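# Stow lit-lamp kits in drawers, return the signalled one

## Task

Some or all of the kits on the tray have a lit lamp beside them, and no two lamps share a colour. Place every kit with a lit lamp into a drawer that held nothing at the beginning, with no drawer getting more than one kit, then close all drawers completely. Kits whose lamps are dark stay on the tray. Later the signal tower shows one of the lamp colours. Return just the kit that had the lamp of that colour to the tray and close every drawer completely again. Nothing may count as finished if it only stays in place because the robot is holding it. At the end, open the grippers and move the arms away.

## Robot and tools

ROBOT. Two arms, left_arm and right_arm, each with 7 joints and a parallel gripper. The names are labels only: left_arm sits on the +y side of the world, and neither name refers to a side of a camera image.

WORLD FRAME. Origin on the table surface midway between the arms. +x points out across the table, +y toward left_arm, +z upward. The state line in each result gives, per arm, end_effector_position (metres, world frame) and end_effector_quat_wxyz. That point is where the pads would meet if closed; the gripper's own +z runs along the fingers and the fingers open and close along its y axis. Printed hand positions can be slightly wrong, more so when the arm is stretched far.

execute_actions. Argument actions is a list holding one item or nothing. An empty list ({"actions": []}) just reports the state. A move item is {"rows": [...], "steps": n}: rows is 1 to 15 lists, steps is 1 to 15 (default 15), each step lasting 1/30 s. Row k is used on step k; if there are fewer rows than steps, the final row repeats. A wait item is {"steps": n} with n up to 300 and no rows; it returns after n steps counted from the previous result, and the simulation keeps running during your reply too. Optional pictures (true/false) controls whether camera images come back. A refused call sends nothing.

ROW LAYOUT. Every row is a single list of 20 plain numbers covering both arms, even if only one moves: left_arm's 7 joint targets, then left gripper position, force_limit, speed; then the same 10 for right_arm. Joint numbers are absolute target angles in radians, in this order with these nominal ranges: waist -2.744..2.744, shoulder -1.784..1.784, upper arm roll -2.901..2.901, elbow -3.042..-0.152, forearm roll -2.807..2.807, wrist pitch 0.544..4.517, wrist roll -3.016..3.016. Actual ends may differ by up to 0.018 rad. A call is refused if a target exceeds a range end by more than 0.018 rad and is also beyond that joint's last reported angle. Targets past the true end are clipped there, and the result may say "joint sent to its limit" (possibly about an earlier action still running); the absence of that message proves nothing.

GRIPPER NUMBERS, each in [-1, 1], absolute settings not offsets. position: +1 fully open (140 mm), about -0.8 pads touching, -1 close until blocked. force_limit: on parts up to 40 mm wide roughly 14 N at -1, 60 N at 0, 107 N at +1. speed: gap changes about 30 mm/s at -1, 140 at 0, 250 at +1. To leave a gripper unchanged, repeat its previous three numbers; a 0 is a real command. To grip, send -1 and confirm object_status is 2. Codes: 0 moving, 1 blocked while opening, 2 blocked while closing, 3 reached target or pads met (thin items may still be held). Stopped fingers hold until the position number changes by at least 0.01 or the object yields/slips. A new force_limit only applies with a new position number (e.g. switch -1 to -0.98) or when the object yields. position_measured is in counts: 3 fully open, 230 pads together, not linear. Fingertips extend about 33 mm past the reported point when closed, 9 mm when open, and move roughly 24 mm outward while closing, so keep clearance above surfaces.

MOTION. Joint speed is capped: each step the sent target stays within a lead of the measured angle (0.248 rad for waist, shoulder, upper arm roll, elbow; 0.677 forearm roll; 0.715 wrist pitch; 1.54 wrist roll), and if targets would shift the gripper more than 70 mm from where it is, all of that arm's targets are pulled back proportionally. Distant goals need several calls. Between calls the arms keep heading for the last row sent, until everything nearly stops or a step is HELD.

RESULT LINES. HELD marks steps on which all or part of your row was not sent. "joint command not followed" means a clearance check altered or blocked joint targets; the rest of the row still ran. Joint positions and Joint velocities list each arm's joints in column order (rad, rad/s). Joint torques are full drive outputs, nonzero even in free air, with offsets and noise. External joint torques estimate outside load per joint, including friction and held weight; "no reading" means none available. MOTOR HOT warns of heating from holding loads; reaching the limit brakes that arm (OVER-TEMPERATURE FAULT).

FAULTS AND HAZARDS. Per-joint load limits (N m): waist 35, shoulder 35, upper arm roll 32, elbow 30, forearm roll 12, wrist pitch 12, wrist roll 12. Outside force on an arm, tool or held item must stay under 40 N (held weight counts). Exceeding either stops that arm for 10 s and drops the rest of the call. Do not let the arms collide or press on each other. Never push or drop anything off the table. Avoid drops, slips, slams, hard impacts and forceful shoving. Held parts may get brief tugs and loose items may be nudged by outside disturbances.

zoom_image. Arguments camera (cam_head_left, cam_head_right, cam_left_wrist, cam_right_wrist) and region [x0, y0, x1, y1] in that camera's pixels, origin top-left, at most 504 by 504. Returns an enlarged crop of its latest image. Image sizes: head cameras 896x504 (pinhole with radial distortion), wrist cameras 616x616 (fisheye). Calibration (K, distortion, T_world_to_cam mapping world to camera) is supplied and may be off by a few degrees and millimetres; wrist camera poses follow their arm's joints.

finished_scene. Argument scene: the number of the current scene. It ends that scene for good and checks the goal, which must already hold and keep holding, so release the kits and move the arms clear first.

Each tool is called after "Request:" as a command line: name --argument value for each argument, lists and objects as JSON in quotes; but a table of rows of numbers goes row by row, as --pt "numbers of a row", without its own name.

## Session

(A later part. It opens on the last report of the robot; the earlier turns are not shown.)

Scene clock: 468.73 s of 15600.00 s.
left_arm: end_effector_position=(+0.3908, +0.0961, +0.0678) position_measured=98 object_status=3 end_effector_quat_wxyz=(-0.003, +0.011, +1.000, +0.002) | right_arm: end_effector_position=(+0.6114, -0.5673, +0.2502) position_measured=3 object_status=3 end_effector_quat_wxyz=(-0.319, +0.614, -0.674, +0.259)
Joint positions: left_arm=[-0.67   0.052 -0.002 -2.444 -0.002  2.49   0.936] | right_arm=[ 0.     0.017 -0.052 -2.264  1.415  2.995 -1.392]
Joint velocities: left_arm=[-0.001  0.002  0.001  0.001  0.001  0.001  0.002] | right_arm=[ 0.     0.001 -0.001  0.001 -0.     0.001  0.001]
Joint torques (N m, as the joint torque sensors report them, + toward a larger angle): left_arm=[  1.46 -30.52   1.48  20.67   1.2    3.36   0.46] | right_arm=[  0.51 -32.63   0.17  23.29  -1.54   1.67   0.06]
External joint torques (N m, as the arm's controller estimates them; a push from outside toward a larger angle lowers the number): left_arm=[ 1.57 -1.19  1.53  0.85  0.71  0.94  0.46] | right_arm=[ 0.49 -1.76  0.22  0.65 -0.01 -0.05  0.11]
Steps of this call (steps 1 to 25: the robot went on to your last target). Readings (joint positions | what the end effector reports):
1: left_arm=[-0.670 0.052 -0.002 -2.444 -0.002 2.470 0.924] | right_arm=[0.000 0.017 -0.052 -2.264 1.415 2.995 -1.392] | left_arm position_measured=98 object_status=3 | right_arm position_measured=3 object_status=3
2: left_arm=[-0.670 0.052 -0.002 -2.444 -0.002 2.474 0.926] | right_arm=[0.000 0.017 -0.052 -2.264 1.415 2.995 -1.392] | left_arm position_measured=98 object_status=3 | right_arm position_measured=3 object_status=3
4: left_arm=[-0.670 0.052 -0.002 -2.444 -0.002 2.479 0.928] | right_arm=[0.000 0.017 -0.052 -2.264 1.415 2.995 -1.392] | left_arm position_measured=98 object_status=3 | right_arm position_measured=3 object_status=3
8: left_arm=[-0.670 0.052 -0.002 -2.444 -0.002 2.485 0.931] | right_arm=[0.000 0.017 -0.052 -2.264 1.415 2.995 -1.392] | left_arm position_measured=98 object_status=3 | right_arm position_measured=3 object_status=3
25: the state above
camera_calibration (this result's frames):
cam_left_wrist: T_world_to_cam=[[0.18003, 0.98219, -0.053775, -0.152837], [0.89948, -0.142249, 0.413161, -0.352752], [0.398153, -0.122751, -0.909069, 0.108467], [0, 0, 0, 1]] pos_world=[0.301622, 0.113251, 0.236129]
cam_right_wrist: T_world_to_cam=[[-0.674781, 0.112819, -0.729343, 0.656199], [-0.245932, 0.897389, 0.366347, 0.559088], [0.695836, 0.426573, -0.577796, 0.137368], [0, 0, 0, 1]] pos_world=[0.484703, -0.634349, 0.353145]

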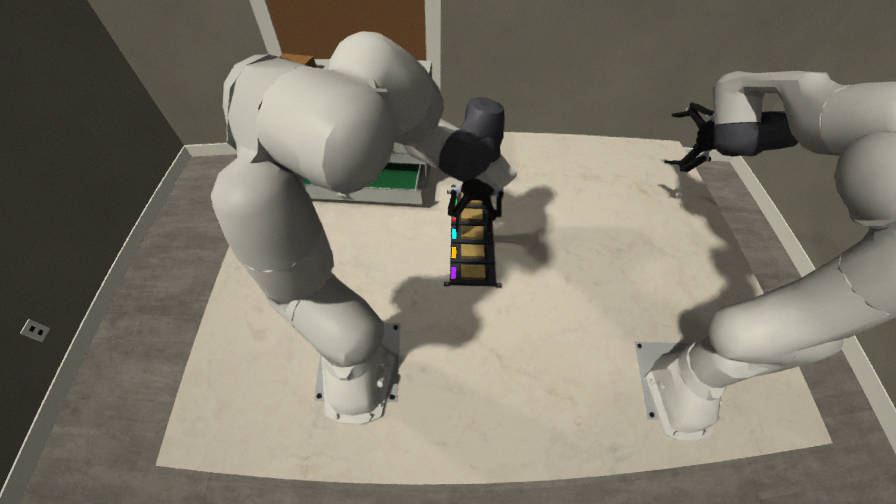

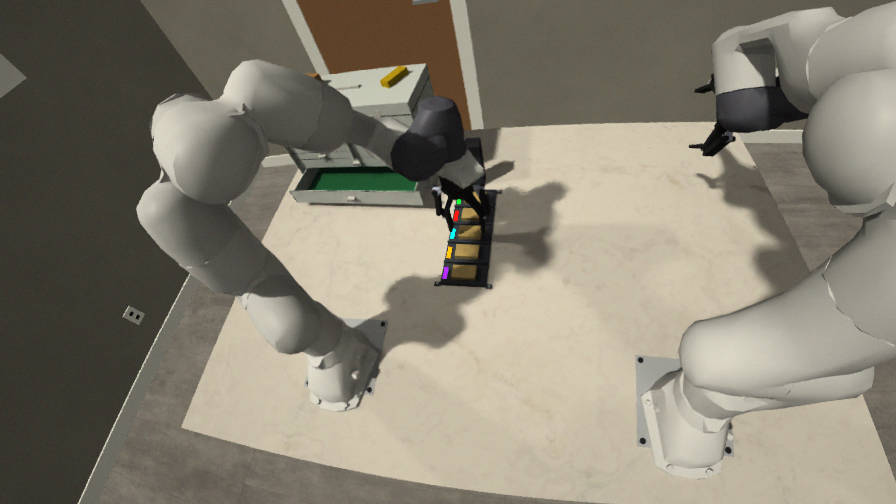

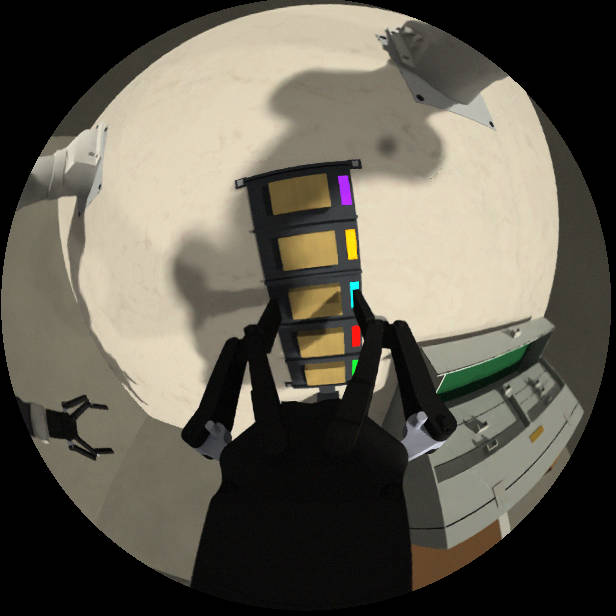

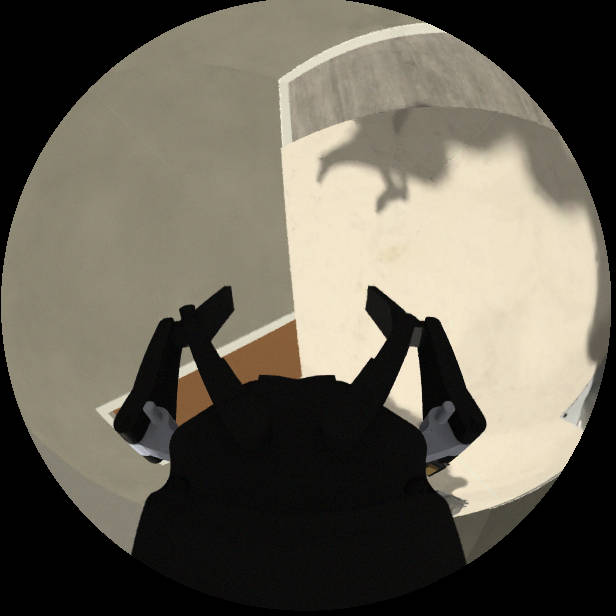

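Request:
execute_actions --actions '[{"rows":[[-0.6675,0.08,0,-2.447,0,2.53,0.944,0.2,0,0, 0.0,0.017,-0.05,-2.264,1.415,2.995,-1.392,1,0,0],[-0.6675,0.08,0,-2.447,0,2.53,0.944,0.2,0,0, 0.0,0.017,-0.05,-2.264,1.415,2.995,-1.392,1,0,0],[-0.6675,0.08,0,-2.447,0,2.53,0.944,0.2,0,0, 0.0,0.017,-0.05,-2.264,1.415,2.995,-1.392,1,0,0],[-0.6675,0.08,0,-2.447,0,2.53,0.944,0.2,0,0, 0.0,0.017,-0.05,-2.264,1.415,2.995,-1.392,1,0,0],[-0.6675,0.08,0,-2.447,0,2.53,0.944,0.2,0,0, 0.0,0.017,-0.05,-2.264,1.415,2.995,-1.392,1,0,0],[-0.6675,0.105,0,-2.451,0,2.56,0.944,0.2,0,0, 0.0,0.017,-0.05,-2.264,1.415,2.995,-1.392,1,0,0]],"steps":15}]' --pictures false

Request:
execute_actions --actions '[{"steps":15}]'

Request:
zoom_image --camera "cam_left_wrist" --region '[210, 200, 410, 400]'

Request:
zoom_image --camera "cam_head_right" --region '[410, 170, 530, 290]'

Scene clock: 488.07 s of 15600.00 s.
left_arm: end_effector_position=(+0.3918, +0.0953, +0.0460) position_measured=104 object_status=3 end_effector_quat_wxyz=(-0.002, +0.011, +1.000, +0.001) | right_arm: end_effector_position=(+0.6114, -0.5673, +0.2502) position_measured=3 object_status=3 end_effector_quat_wxyz=(-0.319, +0.614, -0.674, +0.259)
Joint positions: left_arm=[-0.67   0.103 -0.002 -2.451 -0.002  2.549  0.937] | right_arm=[ 0.     0.017 -0.052 -2.264  1.415  2.995 -1.392]
Joint velocities: left_arm=[ 0.001  0.001 -0.     0.002  0.001  0.038 -0.   ] | right_arm=[-0.    -0.001  0.001  0.001  0.    -0.    -0.001]
Joint torques (N m, as the joint torque sensors report them, + toward a larger angle): left_arm=[  1.09 -29.09   1.26  18.79   1.14   3.14   0.42] | right_arm=[  0.45 -32.5    0.1   23.25  -1.52   1.63   0.03]
External joint torques (N m, as the arm's controller estimates them; a push from outside toward a larger angle lowers the number): left_arm=[ 1.01  1.23  1.09 -0.26  0.7   0.71  0.42] | right_arm=[ 0.51 -1.47  0.22  0.49  0.02 -0.11  0.07]
Steps of this call (steps 1 to 15: the robot went on to your last target; steps 16 to 90: nothing new was sent; then 15.83 s passed at rest; steps 91 to 105: all 15 steps of this action). Readings (joint positions | what the end effector reports):
91: left_arm=[-0.670 0.056 -0.002 -2.444 -0.002 2.496 0.937] | right_arm=[0.000 0.017 -0.052 -2.264 1.415 2.995 -1.392] | left_arm position_measured=98 object_status=0 | right_arm position_measured=3 object_status=3
92: left_arm=[-0.670 0.063 -0.002 -2.444 -0.002 2.502 0.937] | right_arm=[0.000 0.017 -0.052 -2.264 1.415 2.995 -1.392] | left_arm position_measured=103 object_status=0 | right_arm position_measured=3 object_status=3
94: left_arm=[-0.670 0.073 -0.002 -2.445 -0.002 2.510 0.937] | right_arm=[0.000 0.017 -0.052 -2.264 1.415 2.995 -1.392] | left_arm position_measured=104 object_status=0 | right_arm position_measured=3 object_status=3
98: left_arm=[-0.670 0.094 -0.002 -2.448 -0.002 2.532 0.937] | right_arm=[0.000 0.017 -0.052 -2.264 1.415 2.995 -1.392] | left_arm position_measured=104 object_status=0 | right_arm position_measured=3 object_status=3
105: the state above

Scene clock: 488.57 s of 15600.00 s.
left_arm: end_effector_position=(+0.3933, +0.0942, +0.0465) position_measured=104 object_status=3 end_effector_quat_wxyz=(+0.000, +0.011, +1.000, -0.001) | right_arm: end_effector_position=(+0.6114, -0.5673, +0.2502) position_measured=3 object_status=3 end_effector_quat_wxyz=(-0.319, +0.614, -0.674, +0.259)
Joint positions: left_arm=[-0.67   0.103 -0.002 -2.451 -0.002  2.555  0.937] | right_arm=[ 0.     0.017 -0.052 -2.264  1.415  2.995 -1.392]
Joint velocities: left_arm=[ 0.     0.002 -0.001  0.    -0.001  0.001  0.   ] | right_arm=[-0.    -0.002 -0.001 -0.    -0.001  0.     0.   ]
Joint torques (N m, as the joint torque sensors report them, + toward a larger angle): left_arm=[  0.68 -29.06   1.68  18.8    1.19   3.2    0.4 ] | right_arm=[  0.13 -32.62   0.06  23.19  -1.51   1.65   0.05]
External joint torques (N m, as the arm's controller estimates them; a push from outside toward a larger angle lowers the number): left_arm=[ 0.71  1.06  1.62 -0.12  0.75  0.78  0.4 ] | right_arm=[ 0.27 -1.51  0.25  0.41  0.03 -0.1   0.1 ]
Steps of this call (steps 1 to 15: the robot went on to your last target). Readings (joint positions | what the end effector reports):
1: left_arm=[-0.670 0.103 -0.002 -2.451 -0.002 2.551 0.937] | right_arm=[0.000 0.017 -0.052 -2.264 1.415 2.995 -1.392] | left_arm position_measured=104 object_status=3 | right_arm position_measured=3 object_status=3
2: left_arm=[-0.670 0.103 -0.002 -2.451 -0.002 2.552 0.937] | right_arm=[0.000 0.017 -0.052 -2.264 1.415 2.995 -1.392] | left_arm position_measured=104 object_status=3 | right_arm position_measured=3 object_status=3
4: left_arm=[-0.670 0.103 -0.002 -2.451 -0.002 2.553 0.937] | right_arm=[0.000 0.017 -0.052 -2.264 1.415 2.995 -1.392] | left_arm position_measured=104 object_status=3 | right_arm position_measured=3 object_status=3
8: left_arm=[-0.670 0.103 -0.002 -2.451 -0.002 2.555 0.937] | right_arm=[0.000 0.017 -0.052 -2.264 1.415 2.995 -1.392] | left_arm position_measured=104 object_status=3 | right_arm position_measured=3 object_status=3
15: the state above
All arms were judged still, so your last target was given up. Only a new action makes them travel on or press farther. Fingers that are still opening or closing keep moving.
camera_calibration (this result's frames):
cam_left_wrist: T_world_to_cam=[[0.181245, 0.981749, -0.057607, -0.152833], [0.896582, -0.140885, 0.419872, -0.345796], [0.404093, -0.127749, -0.905753, 0.0858067], [0, 0, 0, 1]] pos_world=[0.303061, 0.112288, 0.214105]
cam_right_wrist: T_world_to_cam=[[-0.674781, 0.112819, -0.729344, 0.656199], [-0.245932, 0.897389, 0.366347, 0.559088], [0.695836, 0.426573, -0.577796, 0.137368], [0, 0, 0, 1]] pos_world=[0.484703, -0.634349, 0.353145]

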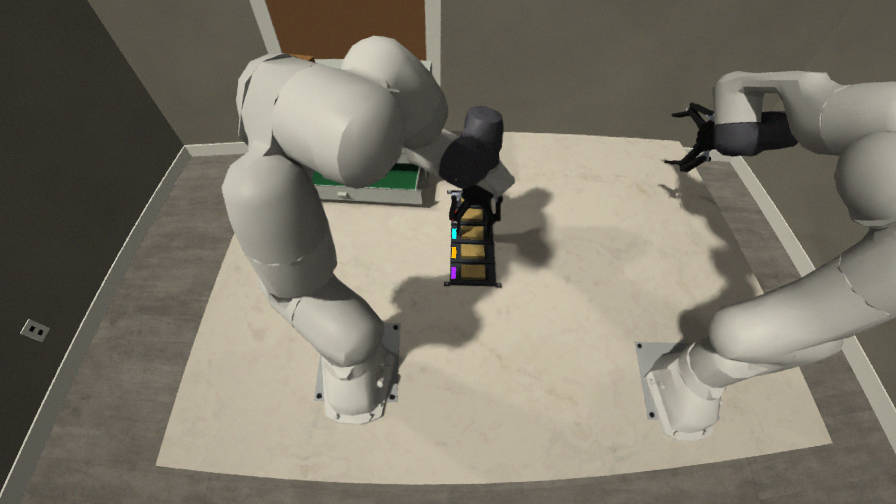

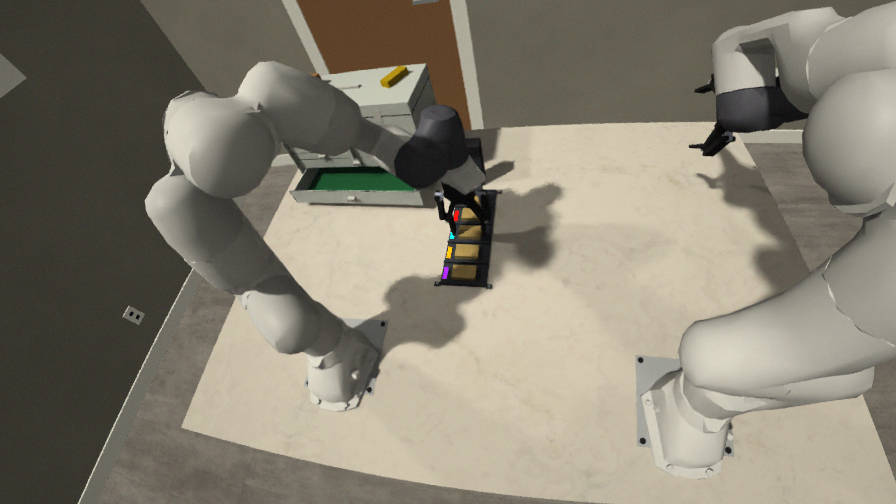

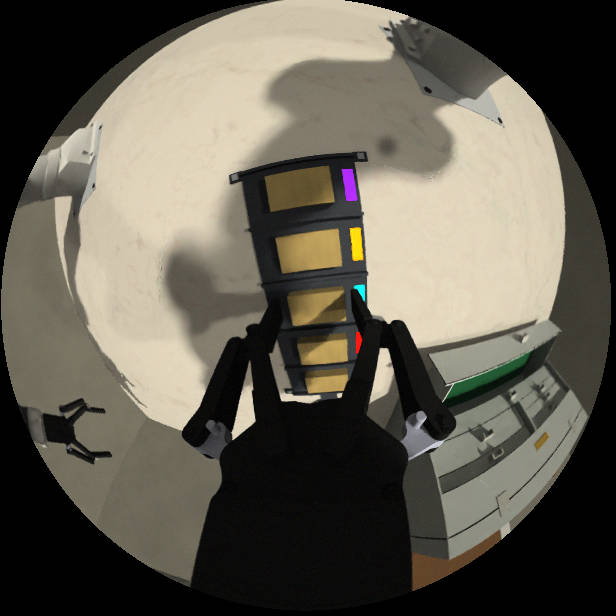

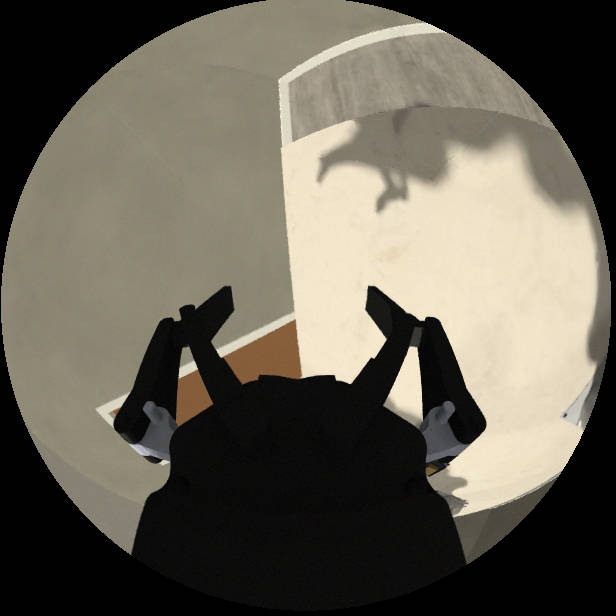

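Region (210, 200, 410, 400) of cam_left_wrist's 616x616 image, scaled by 2.520, with more detail than that image has.

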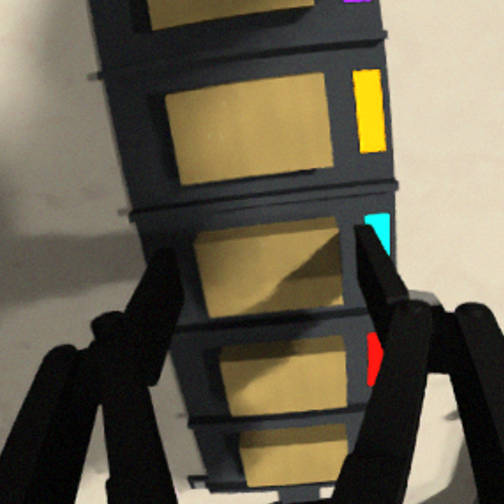

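Region (410, 170, 530, 290) of cam_head_right's 896x504 image, scaled by 4.200, with more detail than that image has.

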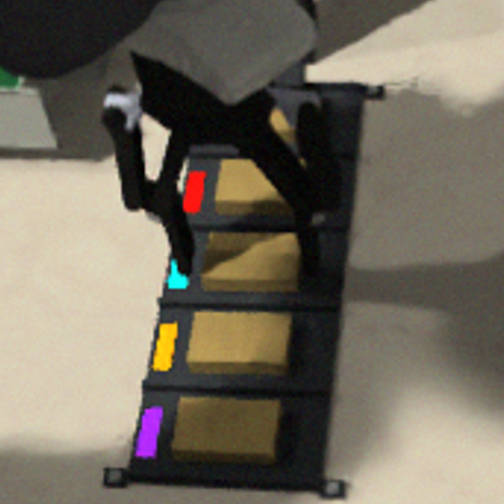

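Request:
execute_actions --actions '[{"rows":[[-0.6675,0.117,0,-2.453,0,2.573,0.944,0.2,0,0, 0.0,0.017,-0.05,-2.264,1.415,2.995,-1.392,1,0,0]],"steps":15}]' --pictures false

Request:
execute_actions --actions '[{"rows":[[-0.6675,0.126,0,-2.454,0,2.583,0.944,0.2,0,0, 0.0,0.017,-0.05,-2.264,1.415,2.995,-1.392,1,0,0]],"steps":15}]' --pictures false

Scene clock: 501.37 s of 15600.00 s.
left_arm: end_effector_position=(+0.3932, +0.0943, +0.0415) position_measured=104 object_status=3 end_effector_quat_wxyz=(+0.000, +0.011, +1.000, -0.001) | right_arm: end_effector_position=(+0.6114, -0.5673, +0.2502) position_measured=3 object_status=3 end_effector_quat_wxyz=(-0.319, +0.614, -0.674, +0.259)
Joint positions: left_arm=[-0.67   0.115 -0.002 -2.452 -0.002  2.568  0.937] | right_arm=[ 0.     0.017 -0.052 -2.264  1.415  2.995 -1.392]
Joint velocities: left_arm=[-0.    -0.001 -0.001  0.001 -0.001  0.005  0.   ] | right_arm=[-0.    -0.001 -0.001 -0.001  0.001 -0.     0.001]
Joint torques (N m, as the joint torque sensors report them, + toward a larger angle): left_arm=[  1.4  -29.17   0.83  17.89   1.04   3.14   0.37] | right_arm=[  0.26 -32.59   0.18  22.97  -1.56   1.65   0.03]
External joint torques (N m, as the arm's controller estimates them; a push from outside toward a larger angle lowers the number): left_arm=[ 1.51  1.55  0.84 -1.1   0.6   0.67  0.37] | right_arm=[ 0.37 -1.62  0.34  0.27 -0.03 -0.09  0.07]
Steps of this call (steps 1 to 90: nothing new was sent; then 9.30 s passed at rest; steps 91 to 105: all 15 steps of this action). Readings (joint positions | what the end effector reports):
91: left_arm=[-0.670 0.105 -0.002 -2.451 -0.002 2.558 0.937] | right_arm=[0.000 0.017 -0.052 -2.264 1.415 2.995 -1.392] | left_arm position_measured=104 object_status=3 | right_arm position_measured=3 object_status=3
92: left_arm=[-0.670 0.108 -0.002 -2.451 -0.002 2.560 0.937] | right_arm=[0.000 0.017 -0.052 -2.264 1.415 2.995 -1.392] | left_arm position_measured=104 object_status=3 | right_arm position_measured=3 object_status=3
94: left_arm=[-0.670 0.113 -0.002 -2.451 -0.002 2.563 0.937] | right_arm=[0.000 0.017 -0.052 -2.264 1.415 2.995 -1.392] | left_arm position_measured=104 object_status=3 | right_arm position_measured=3 object_status=3
98: left_arm=[-0.670 0.115 -0.002 -2.452 -0.002 2.566 0.937] | right_arm=[0.000 0.017 -0.052 -2.264 1.415 2.995 -1.392] | left_arm position_measured=104 object_status=3 | right_arm position_measured=3 object_status=3
105: the state above

Scene clock: 501.87 s of 15600.00 s.
left_arm: end_effector_position=(+0.3933, +0.0942, +0.0377) position_measured=104 object_status=3 end_effector_quat_wxyz=(+0.000, +0.011, +1.000, -0.001) | right_arm: end_effector_position=(+0.6114, -0.5673, +0.2502) position_measured=3 object_status=3 end_effector_quat_wxyz=(-0.319, +0.614, -0.674, +0.259)
Joint positions: left_arm=[-0.67   0.124 -0.002 -2.453 -0.002  2.578  0.937] | right_arm=[ 0.     0.017 -0.052 -2.264  1.415  2.995 -1.392]
Joint velocities: left_arm=[-0.001 -0.    -0.     0.001  0.002  0.004 -0.002] | right_arm=[-0.001  0.001  0.001  0.    -0.002 -0.001 -0.001]
Joint torques (N m, as the joint torque sensors report them, + toward a larger angle): left_arm=[  0.99 -29.26   1.99  18.07   1.13   3.17   0.49] | right_arm=[  0.14 -32.77  -0.4   23.39  -1.53   1.69   0.06]
External joint torques (N m, as the arm's controller estimates them; a push from outside toward a larger angle lowers the number): left_arm=[ 1.02  1.47  1.91 -0.69  0.7   0.71  0.49] | right_arm=[ 0.04 -1.96 -0.43  0.75  0.   -0.03  0.1 ]
Steps of this call (steps 1 to 15: all 15 steps of this action). Readings (joint positions | what the end effector reports):
1: left_arm=[-0.670 0.116 -0.002 -2.452 -0.002 2.570 0.937] | right_arm=[0.000 0.017 -0.052 -2.264 1.415 2.995 -1.392] | left_arm position_measured=104 object_status=3 | right_arm position_measured=3 object_status=3
2: left_arm=[-0.670 0.119 -0.002 -2.452 -0.002 2.572 0.937] | right_arm=[0.000 0.017 -0.052 -2.264 1.415 2.995 -1.392] | left_arm position_measured=104 object_status=3 | right_arm position_measured=3 object_status=3
4: left_arm=[-0.670 0.122 -0.002 -2.452 -0.002 2.574 0.937] | right_arm=[0.000 0.017 -0.052 -2.264 1.415 2.995 -1.392] | left_arm position_measured=104 object_status=3 | right_arm position_measured=3 object_status=3
8: left_arm=[-0.670 0.124 -0.002 -2.453 -0.002 2.576 0.937] | right_arm=[0.000 0.017 -0.052 -2.264 1.415 2.995 -1.392] | left_arm position_measured=104 object_status=3 | right_arm position_measured=3 object_status=3
15: the state above

Find the tray surface by one more gentle step.

Request:
execute_actions --actions '[{"rows":[[-0.6675,0.134,0,-2.455,0,2.592,0.944,0.2,0,0, 0.0,0.017,-0.05,-2.264,1.415,2.995,-1.392,1,0,0]],"steps":15}]' --pictures false

Request:
execute_actions --actions '[{"rows":[[-0.6675,0.141,0,-2.456,0,2.6,0.944,0.2,0,0, 0.0,0.017,-0.05,-2.264,1.415,2.995,-1.392,1,0,0]],"steps":15}]' --pictures false

Scene clock: 514.97 s of 15600.00 s.
left_arm: end_effector_position=(+0.3932, +0.0943, +0.0343) position_measured=104 object_status=3 end_effector_quat_wxyz=(+0.000, +0.011, +1.000, -0.001) | right_arm: end_effector_position=(+0.6114, -0.5673, +0.2502) position_measured=3 object_status=3 end_effector_quat_wxyz=(-0.319, +0.614, -0.674, +0.259)
Joint positions: left_arm=[-0.67   0.132 -0.002 -2.454 -0.002  2.587  0.937] | right_arm=[ 0.     0.017 -0.052 -2.264  1.415  2.995 -1.392]
Joint velocities: left_arm=[ 0.001 -0.001 -0.002 -0.001  0.001  0.004  0.001] | right_arm=[-0.    -0.    -0.001  0.001  0.002 -0.     0.   ]
Joint torques (N m, as the joint torque sensors report them, + toward a larger angle): left_arm=[  0.92 -29.13   0.68  17.63   1.12   3.28   0.47] | right_arm=[ -0.04 -33.03  -0.11  22.96  -1.55   1.57   0.06]
External joint torques (N m, as the arm's controller estimates them; a push from outside toward a larger angle lowers the number): left_arm=[ 0.95  1.77  0.6  -0.98  0.69  0.83  0.47] | right_arm=[-0.03 -2.09 -0.04  0.25 -0.01 -0.16  0.1 ]
Steps of this call (steps 1 to 15: the robot went on to your last target; steps 16 to 90: nothing new was sent; then 9.60 s passed at rest; steps 91 to 105: all 15 steps of this action). Readings (joint positions | what the end effector reports):
91: left_arm=[-0.670 0.125 -0.002 -2.453 -0.002 2.581 0.937] | right_arm=[0.000 0.017 -0.052 -2.264 1.415 2.995 -1.392] | left_arm position_measured=104 object_status=3 | right_arm position_measured=3 object_status=3
92: left_arm=[-0.670 0.127 -0.002 -2.453 -0.002 2.582 0.937] | right_arm=[0.000 0.017 -0.052 -2.264 1.415 2.995 -1.392] | left_arm position_measured=104 object_status=3 | right_arm position_measured=3 object_status=3
94: left_arm=[-0.670 0.130 -0.002 -2.453 -0.002 2.584 0.937] | right_arm=[0.000 0.017 -0.052 -2.264 1.415 2.995 -1.392] | left_arm position_measured=104 object_status=3 | right_arm position_measured=3 object_status=3
98: left_arm=[-0.670 0.132 -0.002 -2.454 -0.002 2.586 0.937] | right_arm=[0.000 0.017 -0.052 -2.264 1.415 2.995 -1.392] | left_arm position_measured=104 object_status=3 | right_arm position_measured=3 object_status=3
105: the state above

Scene clock: 515.47 s of 15600.00 s.
left_arm: end_effector_position=(+0.3932, +0.0943, +0.0313) position_measured=104 object_status=3 end_effector_quat_wxyz=(+0.000, +0.011, +1.000, -0.001) | right_arm: end_effector_position=(+0.6114, -0.5673, +0.2502) position_measured=3 object_status=3 end_effector_quat_wxyz=(-0.319, +0.614, -0.674, +0.259)
Joint positions: left_arm=[-0.67   0.139 -0.002 -2.455 -0.002  2.595  0.937] | right_arm=[ 0.     0.017 -0.052 -2.264  1.415  2.995 -1.392]
Joint velocities: left_arm=[-0.     0.001 -0.     0.     0.001  0.001  0.   ] | right_arm=[ 0.001 -0.001 -0.    -0.    -0.001  0.001 -0.001]
Joint torques (N m, as the joint torque sensors report them, + toward a larger angle): left_arm=[  1.1  -30.02   1.13  17.35   1.09   3.24   0.43] | right_arm=[  0.18 -32.77  -0.06  23.27  -1.55   1.64  -0.03]
External joint torques (N m, as the arm's controller estimates them; a push from outside toward a larger angle lowers the number): left_arm=[ 1.16  0.88  1.07 -1.09  0.67  0.81  0.43] | right_arm=[ 0.19 -1.78  0.02  0.54 -0.01 -0.09  0.01]
Steps of this call (steps 1 to 15: all 15 steps of this action). Readings (joint positions | what the end effector reports):
1: left_arm=[-0.670 0.133 -0.002 -2.454 -0.002 2.589 0.937] | right_arm=[0.000 0.017 -0.052 -2.264 1.415 2.995 -1.392] | left_arm position_measured=104 object_status=3 | right_arm position_measured=3 object_status=3
2: left_arm=[-0.670 0.135 -0.002 -2.454 -0.002 2.590 0.937] | right_arm=[0.000 0.017 -0.052 -2.264 1.415 2.995 -1.392] | left_arm position_measured=104 object_status=3 | right_arm position_measured=3 object_status=3
4: left_arm=[-0.670 0.137 -0.002 -2.454 -0.002 2.592 0.937] | right_arm=[0.000 0.017 -0.052 -2.264 1.415 2.995 -1.392] | left_arm position_measured=104 object_status=3 | right_arm position_measured=3 object_status=3
8: left_arm=[-0.670 0.139 -0.002 -2.455 -0.002 2.594 0.937] | right_arm=[0.000 0.017 -0.052 -2.264 1.415 2.995 -1.392] | left_arm position_measured=104 object_status=3 | right_arm position_measured=3 object_status=3
15: the state above

Low enough; close.

Request:
execute_actions --actions '[{"rows":[[-0.6675,0.139,0,-2.456,0,2.598,0.944,-1,0,-0.8, 0.0,0.017,-0.05,-2.264,1.415,2.995,-1.392,1,0,0]],"steps":15}]' --pictures false

Request:
execute_actions --actions '[{"steps":10}]' --pictures false

Scene clock: 521.97 s of 15600.00 s.
left_arm: end_effector_position=(+0.3935, +0.0941, +0.0317) position_measured=133 object_status=0 end_effector_quat_wxyz=(+0.001, +0.011, +1.000, -0.001) | right_arm: end_effector_position=(+0.6114, -0.5673, +0.2502) position_measured=3 object_status=3 end_effector_quat_wxyz=(-0.319, +0.614, -0.674, +0.259)
Joint positions: left_arm=[-0.67   0.138 -0.002 -2.455 -0.002  2.596  0.937] | right_arm=[ 0.     0.017 -0.052 -2.264  1.415  2.995 -1.392]
Joint velocities: left_arm=[-0.     0.001  0.    -0.001  0.     0.    -0.001] | right_arm=[-0.    -0.001 -0.001 -0.    -0.001 -0.001 -0.002]
Joint torques (N m, as the joint torque sensors report them, + toward a larger angle): left_arm=[  0.85 -30.16   1.34  16.91   1.1    2.92   0.45] | right_arm=[  0.2  -32.85  -0.17  23.59  -1.51   1.62   0.05]
External joint torques (N m, as the arm's controller estimates them; a push from outside toward a larger angle lowers the number): left_arm=[ 0.85  0.68  1.23 -1.53  0.68  0.48  0.45] | right_arm=[ 0.25 -1.86 -0.06  0.88  0.03 -0.12  0.09]
Steps of this call (steps 1 to 15: the robot went on to your last target; steps 16 to 90: nothing new was sent; then 3.00 s passed at rest; steps 91 to 105: all 15 steps of this action). Readings (joint positions | what the end effector reports):
91: left_arm=[-0.670 0.139 -0.002 -2.455 -0.002 2.596 0.937] | right_arm=[0.000 0.017 -0.052 -2.264 1.415 2.995 -1.392] | left_arm position_measured=104 object_status=0 | right_arm position_measured=3 object_status=3
92: left_arm=[-0.670 0.139 -0.002 -2.455 -0.002 2.596 0.937] | right_arm=[0.000 0.017 -0.052 -2.264 1.415 2.995 -1.392] | left_arm position_measured=106 object_status=0 | right_arm position_measured=3 object_status=3
94: left_arm=[-0.670 0.139 -0.002 -2.455 -0.002 2.596 0.937] | right_arm=[0.000 0.017 -0.052 -2.264 1.415 2.995 -1.392] | left_arm position_measured=112 object_status=0 | right_arm position_measured=3 object_status=3
98: left_arm=[-0.670 0.139 -0.002 -2.455 -0.002 2.596 0.937] | right_arm=[0.000 0.017 -0.052 -2.264 1.415 2.995 -1.392] | left_arm position_measured=123 object_status=0 | right_arm position_measured=3 object_status=3
105: the state above

Scene clock: 522.30 s of 15600.00 s.
left_arm: end_effector_position=(+0.3935, +0.0941, +0.0317) position_measured=133 object_status=2 end_effector_quat_wxyz=(+0.001, +0.011, +1.000, -0.001) | right_arm: end_effector_position=(+0.6114, -0.5673, +0.2502) position_measured=3 object_status=3 end_effector_quat_wxyz=(-0.319, +0.614, -0.674, +0.259)
Joint positions: left_arm=[-0.67   0.138 -0.002 -2.455 -0.002  2.596  0.937] | right_arm=[ 0.     0.017 -0.052 -2.264  1.415  2.995 -1.392]
Joint velocities: left_arm=[-0.001  0.001 -0.    -0.     0.001 -0.    -0.001] | right_arm=[ 0.001 -0.001 -0.     0.001  0.001  0.     0.   ]
Joint torques (N m, as the joint torque sensors report them, + toward a larger angle): left_arm=[  0.72 -30.47   1.45  17.08   1.05   2.91   0.42] | right_arm=[  0.06 -32.59  -0.18  23.06  -1.64   1.64   0.03]
External joint torques (N m, as the arm's controller estimates them; a push from outside toward a larger angle lowers the number): left_arm=[ 0.73  0.45  1.34 -1.41  0.63  0.47  0.42] | right_arm=[-0.01 -1.48 -0.19  0.23 -0.09 -0.09  0.07]
Steps of this call (steps 1 to 10: the robot went on to your last target). Readings (joint positions | what the end effector reports):
1: left_arm=[-0.670 0.138 -0.002 -2.455 -0.002 2.596 0.937] | right_arm=[0.000 0.017 -0.052 -2.264 1.415 2.995 -1.392] | left_arm position_measured=133 object_status=0 | right_arm position_measured=3 object_status=3
2: left_arm=[-0.670 0.138 -0.002 -2.455 -0.002 2.596 0.937] | right_arm=[0.000 0.017 -0.052 -2.264 1.415 2.995 -1.392] | left_arm position_measured=133 object_status=2 | right_arm position_measured=3 object_status=3
4: left_arm=[-0.670 0.138 -0.002 -2.455 -0.002 2.596 0.937] | right_arm=[0.000 0.017 -0.052 -2.264 1.415 2.995 -1.392] | left_arm position_measured=133 object_status=2 | right_arm position_measured=3 object_status=3
8: left_arm=[-0.670 0.138 -0.002 -2.455 -0.002 2.596 0.937] | right_arm=[0.000 0.017 -0.052 -2.264 1.415 2.995 -1.392] | left_arm position_measured=133 object_status=2 | right_arm position_measured=3 object_status=3
10: the state above

Request:
execute_actions --actions '[{"rows":[[-0.6675,0.1,0,-2.45,0,2.55,0.944,-1,0,-0.8, 0.0,0.017,-0.05,-2.264,1.415,2.995,-1.392,1,0,0],[-0.6675,0.1,0,-2.45,0,2.55,0.944,-1,0,-0.8, 0.0,0.017,-0.05,-2.264,1.415,2.995,-1.392,1,0,0],[-0.6675,0.1,0,-2.45,0,2.55,0.944,-1,0,-0.8, 0.0,0.017,-0.05,-2.264,1.415,2.995,-1.392,1,0,0],[-0.6675,0.1,0,-2.45,0,2.55,0.944,-1,0,-0.8, 0.0,0.017,-0.05,-2.264,1.415,2.995,-1.392,1,0,0],[-0.6675,0.05,0,-2.443,0,2.49,0.944,-1,0,-0.8, 0.0,0.017,-0.05,-2.264,1.415,2.995,-1.392,1,0,0],[-0.6675,0.05,0,-2.443,0,2.49,0.944,-1,0,-0.8, 0.0,0.017,-0.05,-2.264,1.415,2.995,-1.392,1,0,0],[-0.6675,0.05,0,-2.443,0,2.49,0.944,-1,0,-0.8, 0.0,0.017,-0.05,-2.264,1.415,2.995,-1.392,1,0,0],[-0.6675,-0.1142,0,-2.368,0,2.254,0.944,-1,0,-0.8, 0.0,0.017,-0.05,-2.264,1.415,2.995,-1.392,1,0,0]],"steps":15}]' --pictures false

Request:
execute_actions --actions '[{"rows":[[0.04,-0.1142,0,-2.368,0,2.254,1.697,-1,0,-0.8, 0.0,0.017,-0.05,-2.264,1.415,2.995,-1.392,1,0,0]],"steps":15}]' --pictures false

Request:
execute_actions --actions '[{"steps":15}]' --pictures false

Request:
execute_actions --actions '[{"rows":[[0.04,-0.0597,0,-2.35,0,2.432,1.697,-1,0,-0.8, 0.0,0.017,-0.05,-2.264,1.415,2.995,-1.392,1,0,0]],"steps":15}]' --pictures false

Request:
execute_actions --actions '[{"steps":20}]'

Scene clock: 555.90 s of 15600.00 s.
left_arm: end_effector_position=(+0.4131, +0.0789, +0.1703) position_measured=133 object_status=2 end_effector_quat_wxyz=(+0.032, +0.011, +0.999, -0.025) | right_arm: end_effector_position=(+0.6114, -0.5673, +0.2502) position_measured=3 object_status=3 end_effector_quat_wxyz=(-0.319, +0.614, -0.674, +0.259)
Joint positions: left_arm=[-0.67  -0.117 -0.002 -2.363 -0.002  2.326  0.937] | right_arm=[ 0.     0.017 -0.052 -2.264  1.415  2.995 -1.392]
Joint velocities: left_arm=[ 0.    -0.085  0.     0.019 -0.    -0.38  -0.001] | right_arm=[-0.003 -0.     0.001  0.     0.001  0.001 -0.001]
Joint torques (N m, as the joint torque sensors report them, + toward a larger angle): left_arm=[  1.39 -20.35   0.7   18.46   1.32   1.15   0.35] | right_arm=[ -0.09 -32.8   -0.17  23.21  -1.63   1.69   0.03]
External joint torques (N m, as the arm's controller estimates them; a push from outside toward a larger angle lowers the number): left_arm=[ 1.35 -1.68  0.77  0.85  0.75 -0.71  0.36] | right_arm=[-0.04 -1.95 -0.07  0.58 -0.1  -0.04  0.08]
Steps of this call (steps 1 to 15: the robot went on to your last target; steps 16 to 90: nothing new was sent; then 30.10 s passed at rest; steps 91 to 105: all 15 steps of this action). Readings (joint positions | what the end effector reports):
91: left_arm=[-0.670 0.133 -0.002 -2.456 -0.002 2.588 0.937] | right_arm=[0.000 0.017 -0.052 -2.264 1.415 2.995 -1.392] | left_arm position_measured=133 object_status=2 | right_arm position_measured=3 object_status=3
92: left_arm=[-0.670 0.124 -0.002 -2.456 -0.002 2.581 0.937] | right_arm=[0.000 0.017 -0.052 -2.264 1.415 2.995 -1.392] | left_arm position_measured=133 object_status=2 | right_arm position_measured=3 object_status=3
94: left_arm=[-0.670 0.111 -0.002 -2.453 -0.002 2.572 0.937] | right_arm=[0.000 0.017 -0.052 -2.264 1.415 2.995 -1.392] | left_arm position_measured=133 object_status=2 | right_arm position_measured=3 object_status=3
98: left_arm=[-0.670 0.049 -0.002 -2.442 -0.002 2.500 0.937] | right_arm=[0.000 0.017 -0.052 -2.264 1.415 2.995 -1.392] | left_arm position_measured=133 object_status=2 | right_arm position_measured=3 object_status=3
105: the state above

Scene clock: 556.40 s of 15600.00 s.
left_arm: end_effector_position=(+0.5012, +0.3637, +0.1629) position_measured=133 object_status=2 end_effector_quat_wxyz=(+0.012, -0.066, +0.998, -0.002) | right_arm: end_effector_position=(+0.6114, -0.5673, +0.2502) position_measured=3 object_status=3 end_effector_quat_wxyz=(-0.319, +0.614, -0.674, +0.259)
Joint positions: left_arm=[-0.065 -0.114 -0.003 -2.365 -0.002  2.274  1.386] | right_arm=[ 0.     0.017 -0.052 -2.264  1.415  2.995 -1.392]
Joint velocities: left_arm=[ 1.222  0.001  0.093 -0.009  0.    -0.081  0.919] | right_arm=[-0.001 -0.001  0.     0.001 -0.001  0.001 -0.001]
Joint torques (N m, as the joint torque sensors report them, + toward a larger angle): left_arm=[ -4.2  -25.82  -3.47  21.31   1.31   1.87   0.62] | right_arm=[  0.42 -33.    -0.18  23.08  -1.58   1.64   0.05]
External joint torques (N m, as the arm's controller estimates them; a push from outside toward a larger angle lowers the number): left_arm=[ 0.68  1.06  0.41 -0.37  0.7  -0.42  0.62] | right_arm=[ 0.48 -2.09 -0.06  0.4  -0.05 -0.1   0.09]
Steps of this call (steps 1 to 15: all 15 steps of this action). Readings (joint positions | what the end effector reports):
1: left_arm=[-0.645 -0.117 -0.014 -2.363 -0.002 2.319 0.976] | right_arm=[0.000 0.017 -0.052 -2.264 1.415 2.995 -1.392] | left_arm position_measured=133 object_status=2 | right_arm position_measured=3 object_status=3
2: left_arm=[-0.611 -0.117 -0.018 -2.363 -0.002 2.314 1.015] | right_arm=[0.000 0.017 -0.052 -2.264 1.415 2.995 -1.392] | left_arm position_measured=133 object_status=2 | right_arm position_measured=3 object_status=3
4: left_arm=[-0.534 -0.116 -0.016 -2.364 -0.002 2.305 1.084] | right_arm=[0.000 0.017 -0.052 -2.264 1.415 2.995 -1.392] | left_arm position_measured=133 object_status=2 | right_arm position_measured=3 object_status=3
8: left_arm=[-0.368 -0.115 -0.009 -2.364 -0.002 2.291 1.206] | right_arm=[0.000 0.017 -0.052 -2.264 1.415 2.995 -1.392] | left_arm position_measured=133 object_status=2 | right_arm position_measured=3 object_status=3
15: the state above

Scene clock: 556.90 s of 15600.00 s.
left_arm: end_effector_position=(+0.4946, +0.4172, +0.1600) position_measured=133 object_status=2 end_effector_quat_wxyz=(+0.002, +0.002, +1.000, -0.001) | right_arm: end_effector_position=(+0.6114, -0.5673, +0.2502) position_measured=3 object_status=3 end_effector_quat_wxyz=(-0.319, +0.614, -0.674, +0.259)
Joint positions: left_arm=[ 0.039 -0.114  0.003 -2.368 -0.002  2.258  1.631] | right_arm=[ 0.     0.017 -0.052 -2.264  1.415  2.995 -1.392]
Joint velocities: left_arm=[ 0.    -0.001 -0.001  0.    -0.001 -0.005  0.195] | right_arm=[ 0.     0.001 -0.002 -0.001 -0.002 -0.    -0.   ]
Joint torques (N m, as the joint torque sensors report them, + toward a larger angle): left_arm=[  0.07 -25.37  -1.77  21.45   1.33   2.12   0.49] | right_arm=[ -0.39 -32.52  -0.22  23.21  -1.51   1.61   0.09]
External joint torques (N m, as the arm's controller estimates them; a push from outside toward a larger angle lowers the number): left_arm=[ 0.03  0.99 -1.69 -1.11  0.69 -0.31  0.49] | right_arm=[-0.39 -1.71 -0.16  0.6   0.02 -0.11  0.13]
Steps of this call (steps 1 to 15: the robot went on to your last target). Readings (joint positions | what the end effector reports):
1: left_arm=[-0.028 -0.114 0.001 -2.365 -0.002 2.271 1.418] | right_arm=[0.000 0.017 -0.052 -2.264 1.415 2.995 -1.392] | left_arm position_measured=133 object_status=2 | right_arm position_measured=3 object_status=3
2: left_arm=[-0.000 -0.114 0.006 -2.366 -0.002 2.269 1.446] | right_arm=[0.000 0.017 -0.052 -2.264 1.415 2.995 -1.392] | left_arm position_measured=133 object_status=2 | right_arm position_measured=3 object_status=3
4: left_arm=[0.030 -0.114 0.010 -2.367 -0.002 2.265 1.494] | right_arm=[0.000 0.017 -0.052 -2.264 1.415 2.995 -1.392] | left_arm position_measured=133 object_status=2 | right_arm position_measured=3 object_status=3
8: left_arm=[0.039 -0.114 0.006 -2.368 -0.002 2.261 1.564] | right_arm=[0.000 0.017 -0.052 -2.264 1.415 2.995 -1.392] | left_arm position_measured=133 object_status=2 | right_arm position_measured=3 object_status=3
15: the state above

Scene clock: 557.40 s of 15600.00 s.
left_arm: end_effector_position=(+0.5424, +0.4199, +0.1566) position_measured=133 object_status=2 end_effector_quat_wxyz=(+0.063, +0.026, +0.998, +0.004) | right_arm: end_effector_position=(+0.6114, -0.5673, +0.2502) position_measured=3 object_status=3 end_effector_quat_wxyz=(-0.319, +0.614, -0.674, +0.259)
Joint positions: left_arm=[ 0.039 -0.06   0.003 -2.353 -0.002  2.418  1.679] | right_arm=[ 0.     0.017 -0.052 -2.264  1.415  2.995 -1.392]
Joint velocities: left_arm=[-0.001 -0.    -0.001  0.     0.     0.052  0.037] | right_arm=[ 0.002  0.    -0.001  0.001 -0.     0.    -0.001]
Joint torques (N m, as the joint torque sensors report them, + toward a larger angle): left_arm=[ -0.52 -27.16  -1.83  23.92   1.28   3.7    0.35] | right_arm=[ -0.13 -32.68  -0.14  22.92  -1.53   1.58   0.08]
External joint torques (N m, as the arm's controller estimates them; a push from outside toward a larger angle lowers the number): left_arm=[-0.48  0.98 -1.72  1.5   0.66  1.01  0.35] | right_arm=[-0.25 -1.73 -0.2   0.21  0.01 -0.14  0.13]
Steps of this call (steps 1 to 15: all 15 steps of this action). Readings (joint positions | what the end effector reports):
1: left_arm=[0.039 -0.105 0.003 -2.364 -0.002 2.284 1.638] | right_arm=[0.000 0.017 -0.052 -2.264 1.415 2.995 -1.392] | left_arm position_measured=133 object_status=2 | right_arm position_measured=3 object_status=3
2: left_arm=[0.039 -0.091 0.003 -2.358 -0.002 2.310 1.643] | right_arm=[0.000 0.017 -0.052 -2.264 1.415 2.995 -1.392] | left_arm position_measured=133 object_status=2 | right_arm position_measured=3 object_status=3
4: left_arm=[0.039 -0.071 0.003 -2.355 -0.002 2.349 1.652] | right_arm=[0.000 0.017 -0.052 -2.264 1.415 2.995 -1.392] | left_arm position_measured=133 object_status=2 | right_arm position_measured=3 object_status=3
8: left_arm=[0.039 -0.060 0.003 -2.354 -0.002 2.391 1.666] | right_arm=[0.000 0.017 -0.052 -2.264 1.415 2.995 -1.392] | left_arm position_measured=133 object_status=2 | right_arm position_measured=3 object_status=3
15: the state above

Scene clock: 558.07 s of 15600.00 s.
left_arm: end_effector_position=(+0.5449, +0.4200, +0.1577) position_measured=133 object_status=2 end_effector_quat_wxyz=(+0.067, +0.031, +0.997, +0.005) | right_arm: end_effector_position=(+0.6114, -0.5673, +0.2502) position_measured=3 object_status=3 end_effector_quat_wxyz=(-0.319, +0.614, -0.674, +0.259)
Joint positions: left_arm=[ 0.039 -0.06   0.002 -2.353 -0.002  2.426  1.689] | right_arm=[ 0.     0.017 -0.052 -2.264  1.415  2.995 -1.392]
Joint velocities: left_arm=[ 0.     0.001 -0.001  0.     0.002  0.001  0.004] | right_arm=[ 0.    -0.001  0.001  0.001  0.001  0.    -0.   ]
Joint torques (N m, as the joint torque sensors report them, + toward a larger angle): left_arm=[  0.38 -27.6   -0.93  24.12   1.29   3.75   0.51] | right_arm=[ -0.14 -32.42   0.04  23.38  -1.48   1.59   0.03]
External joint torques (N m, as the arm's controller estimates them; a push from outside toward a larger angle lowers the number): left_arm=[ 0.49  0.49 -0.76  1.68  0.67  1.05  0.52] | right_arm=[-0.19 -1.48  0.05  0.68  0.06 -0.13  0.07]
Steps of this call (steps 1 to 15: the robot went on to your last target; steps 16 to 20: nothing new was sent). Readings (joint positions | what the end effector reports):
1: left_arm=[0.039 -0.060 0.003 -2.353 -0.002 2.419 1.680] | right_arm=[0.000 0.017 -0.052 -2.264 1.415 2.995 -1.392] | left_arm position_measured=133 object_status=2 | right_arm position_measured=3 object_status=3
2: left_arm=[0.039 -0.060 0.003 -2.353 -0.002 2.421 1.681] | right_arm=[0.000 0.017 -0.052 -2.264 1.415 2.995 -1.392] | left_arm position_measured=133 object_status=2 | right_arm position_measured=3 object_status=3
4: left_arm=[0.039 -0.060 0.003 -2.353 -0.002 2.423 1.683] | right_arm=[0.000 0.017 -0.052 -2.264 1.415 2.995 -1.392] | left_arm position_measured=133 object_status=2 | right_arm position_measured=3 object_status=3
8: left_arm=[0.039 -0.060 0.003 -2.353 -0.002 2.425 1.686] | right_arm=[0.000 0.017 -0.052 -2.264 1.415 2.995 -1.392] | left_arm position_measured=133 object_status=2 | right_arm position_measured=3 object_status=3
20: the state above
All arms were judged still, so your last target was given up. Only a new action makes them travel on or press farther. Fingers that are still opening or closing keep moving.
camera_calibration (this result's frames):
cam_left_wrist: T_world_to_cam=[[0.224225, 0.974325, -0.02033, -0.520006], [0.82684, -0.179159, 0.533139, -0.446304], [0.515809, -0.136353, -0.845783, 0.100163], [0, 0, 0, 1]] pos_world=[0.433955, 0.440353, 0.312086]
cam_right_wrist: T_world_to_cam=[[-0.674781, 0.112819, -0.729344, 0.656199], [-0.245932, 0.897389, 0.366347, 0.559088], [0.695836, 0.426573, -0.577796, 0.137368], [0, 0, 0, 1]] pos_world=[0.484703, -0.634348, 0.353145]

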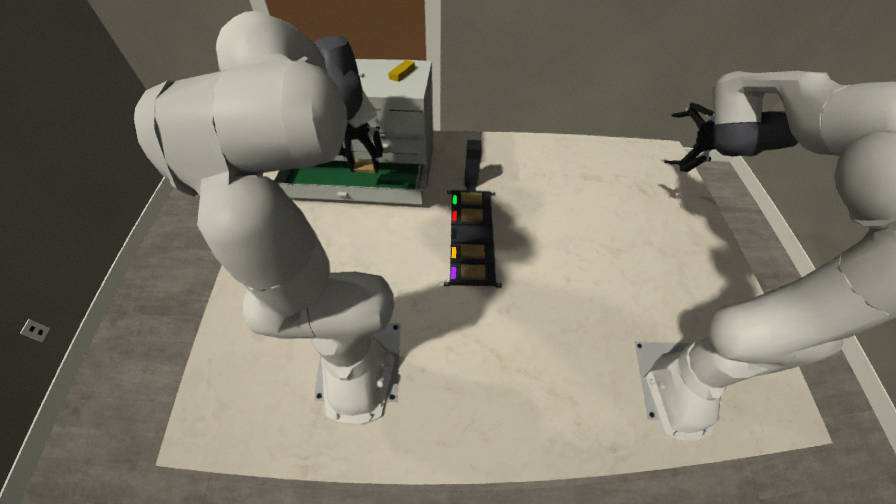

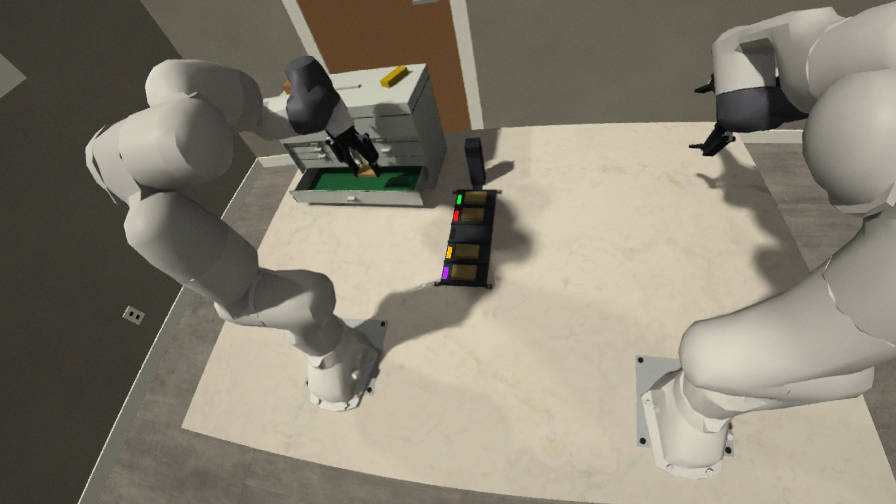

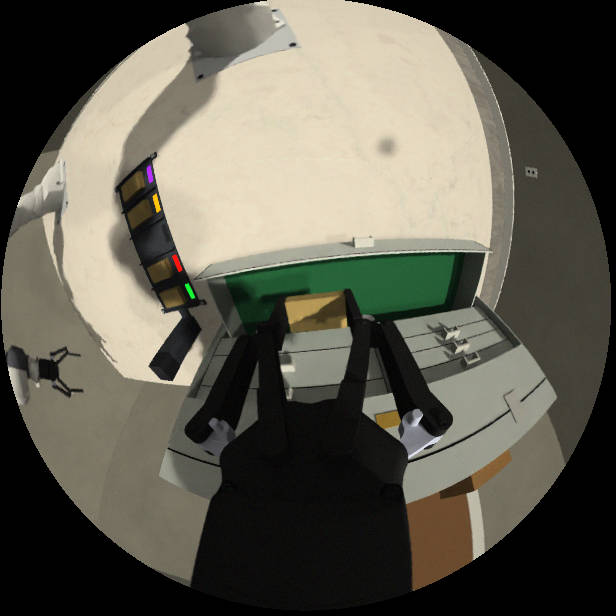

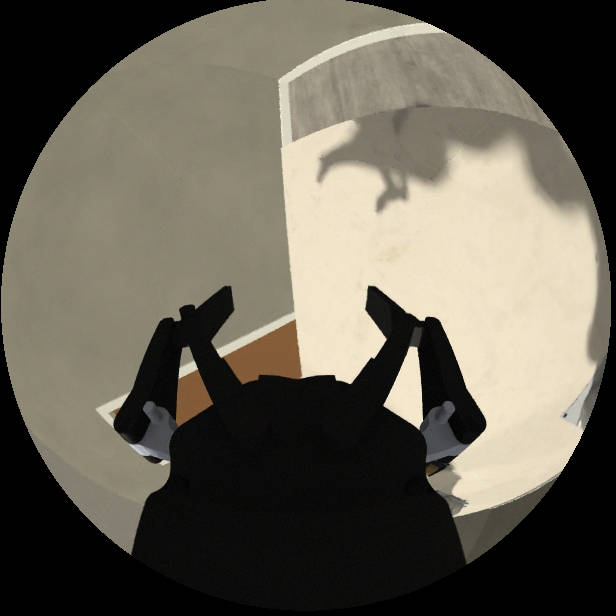

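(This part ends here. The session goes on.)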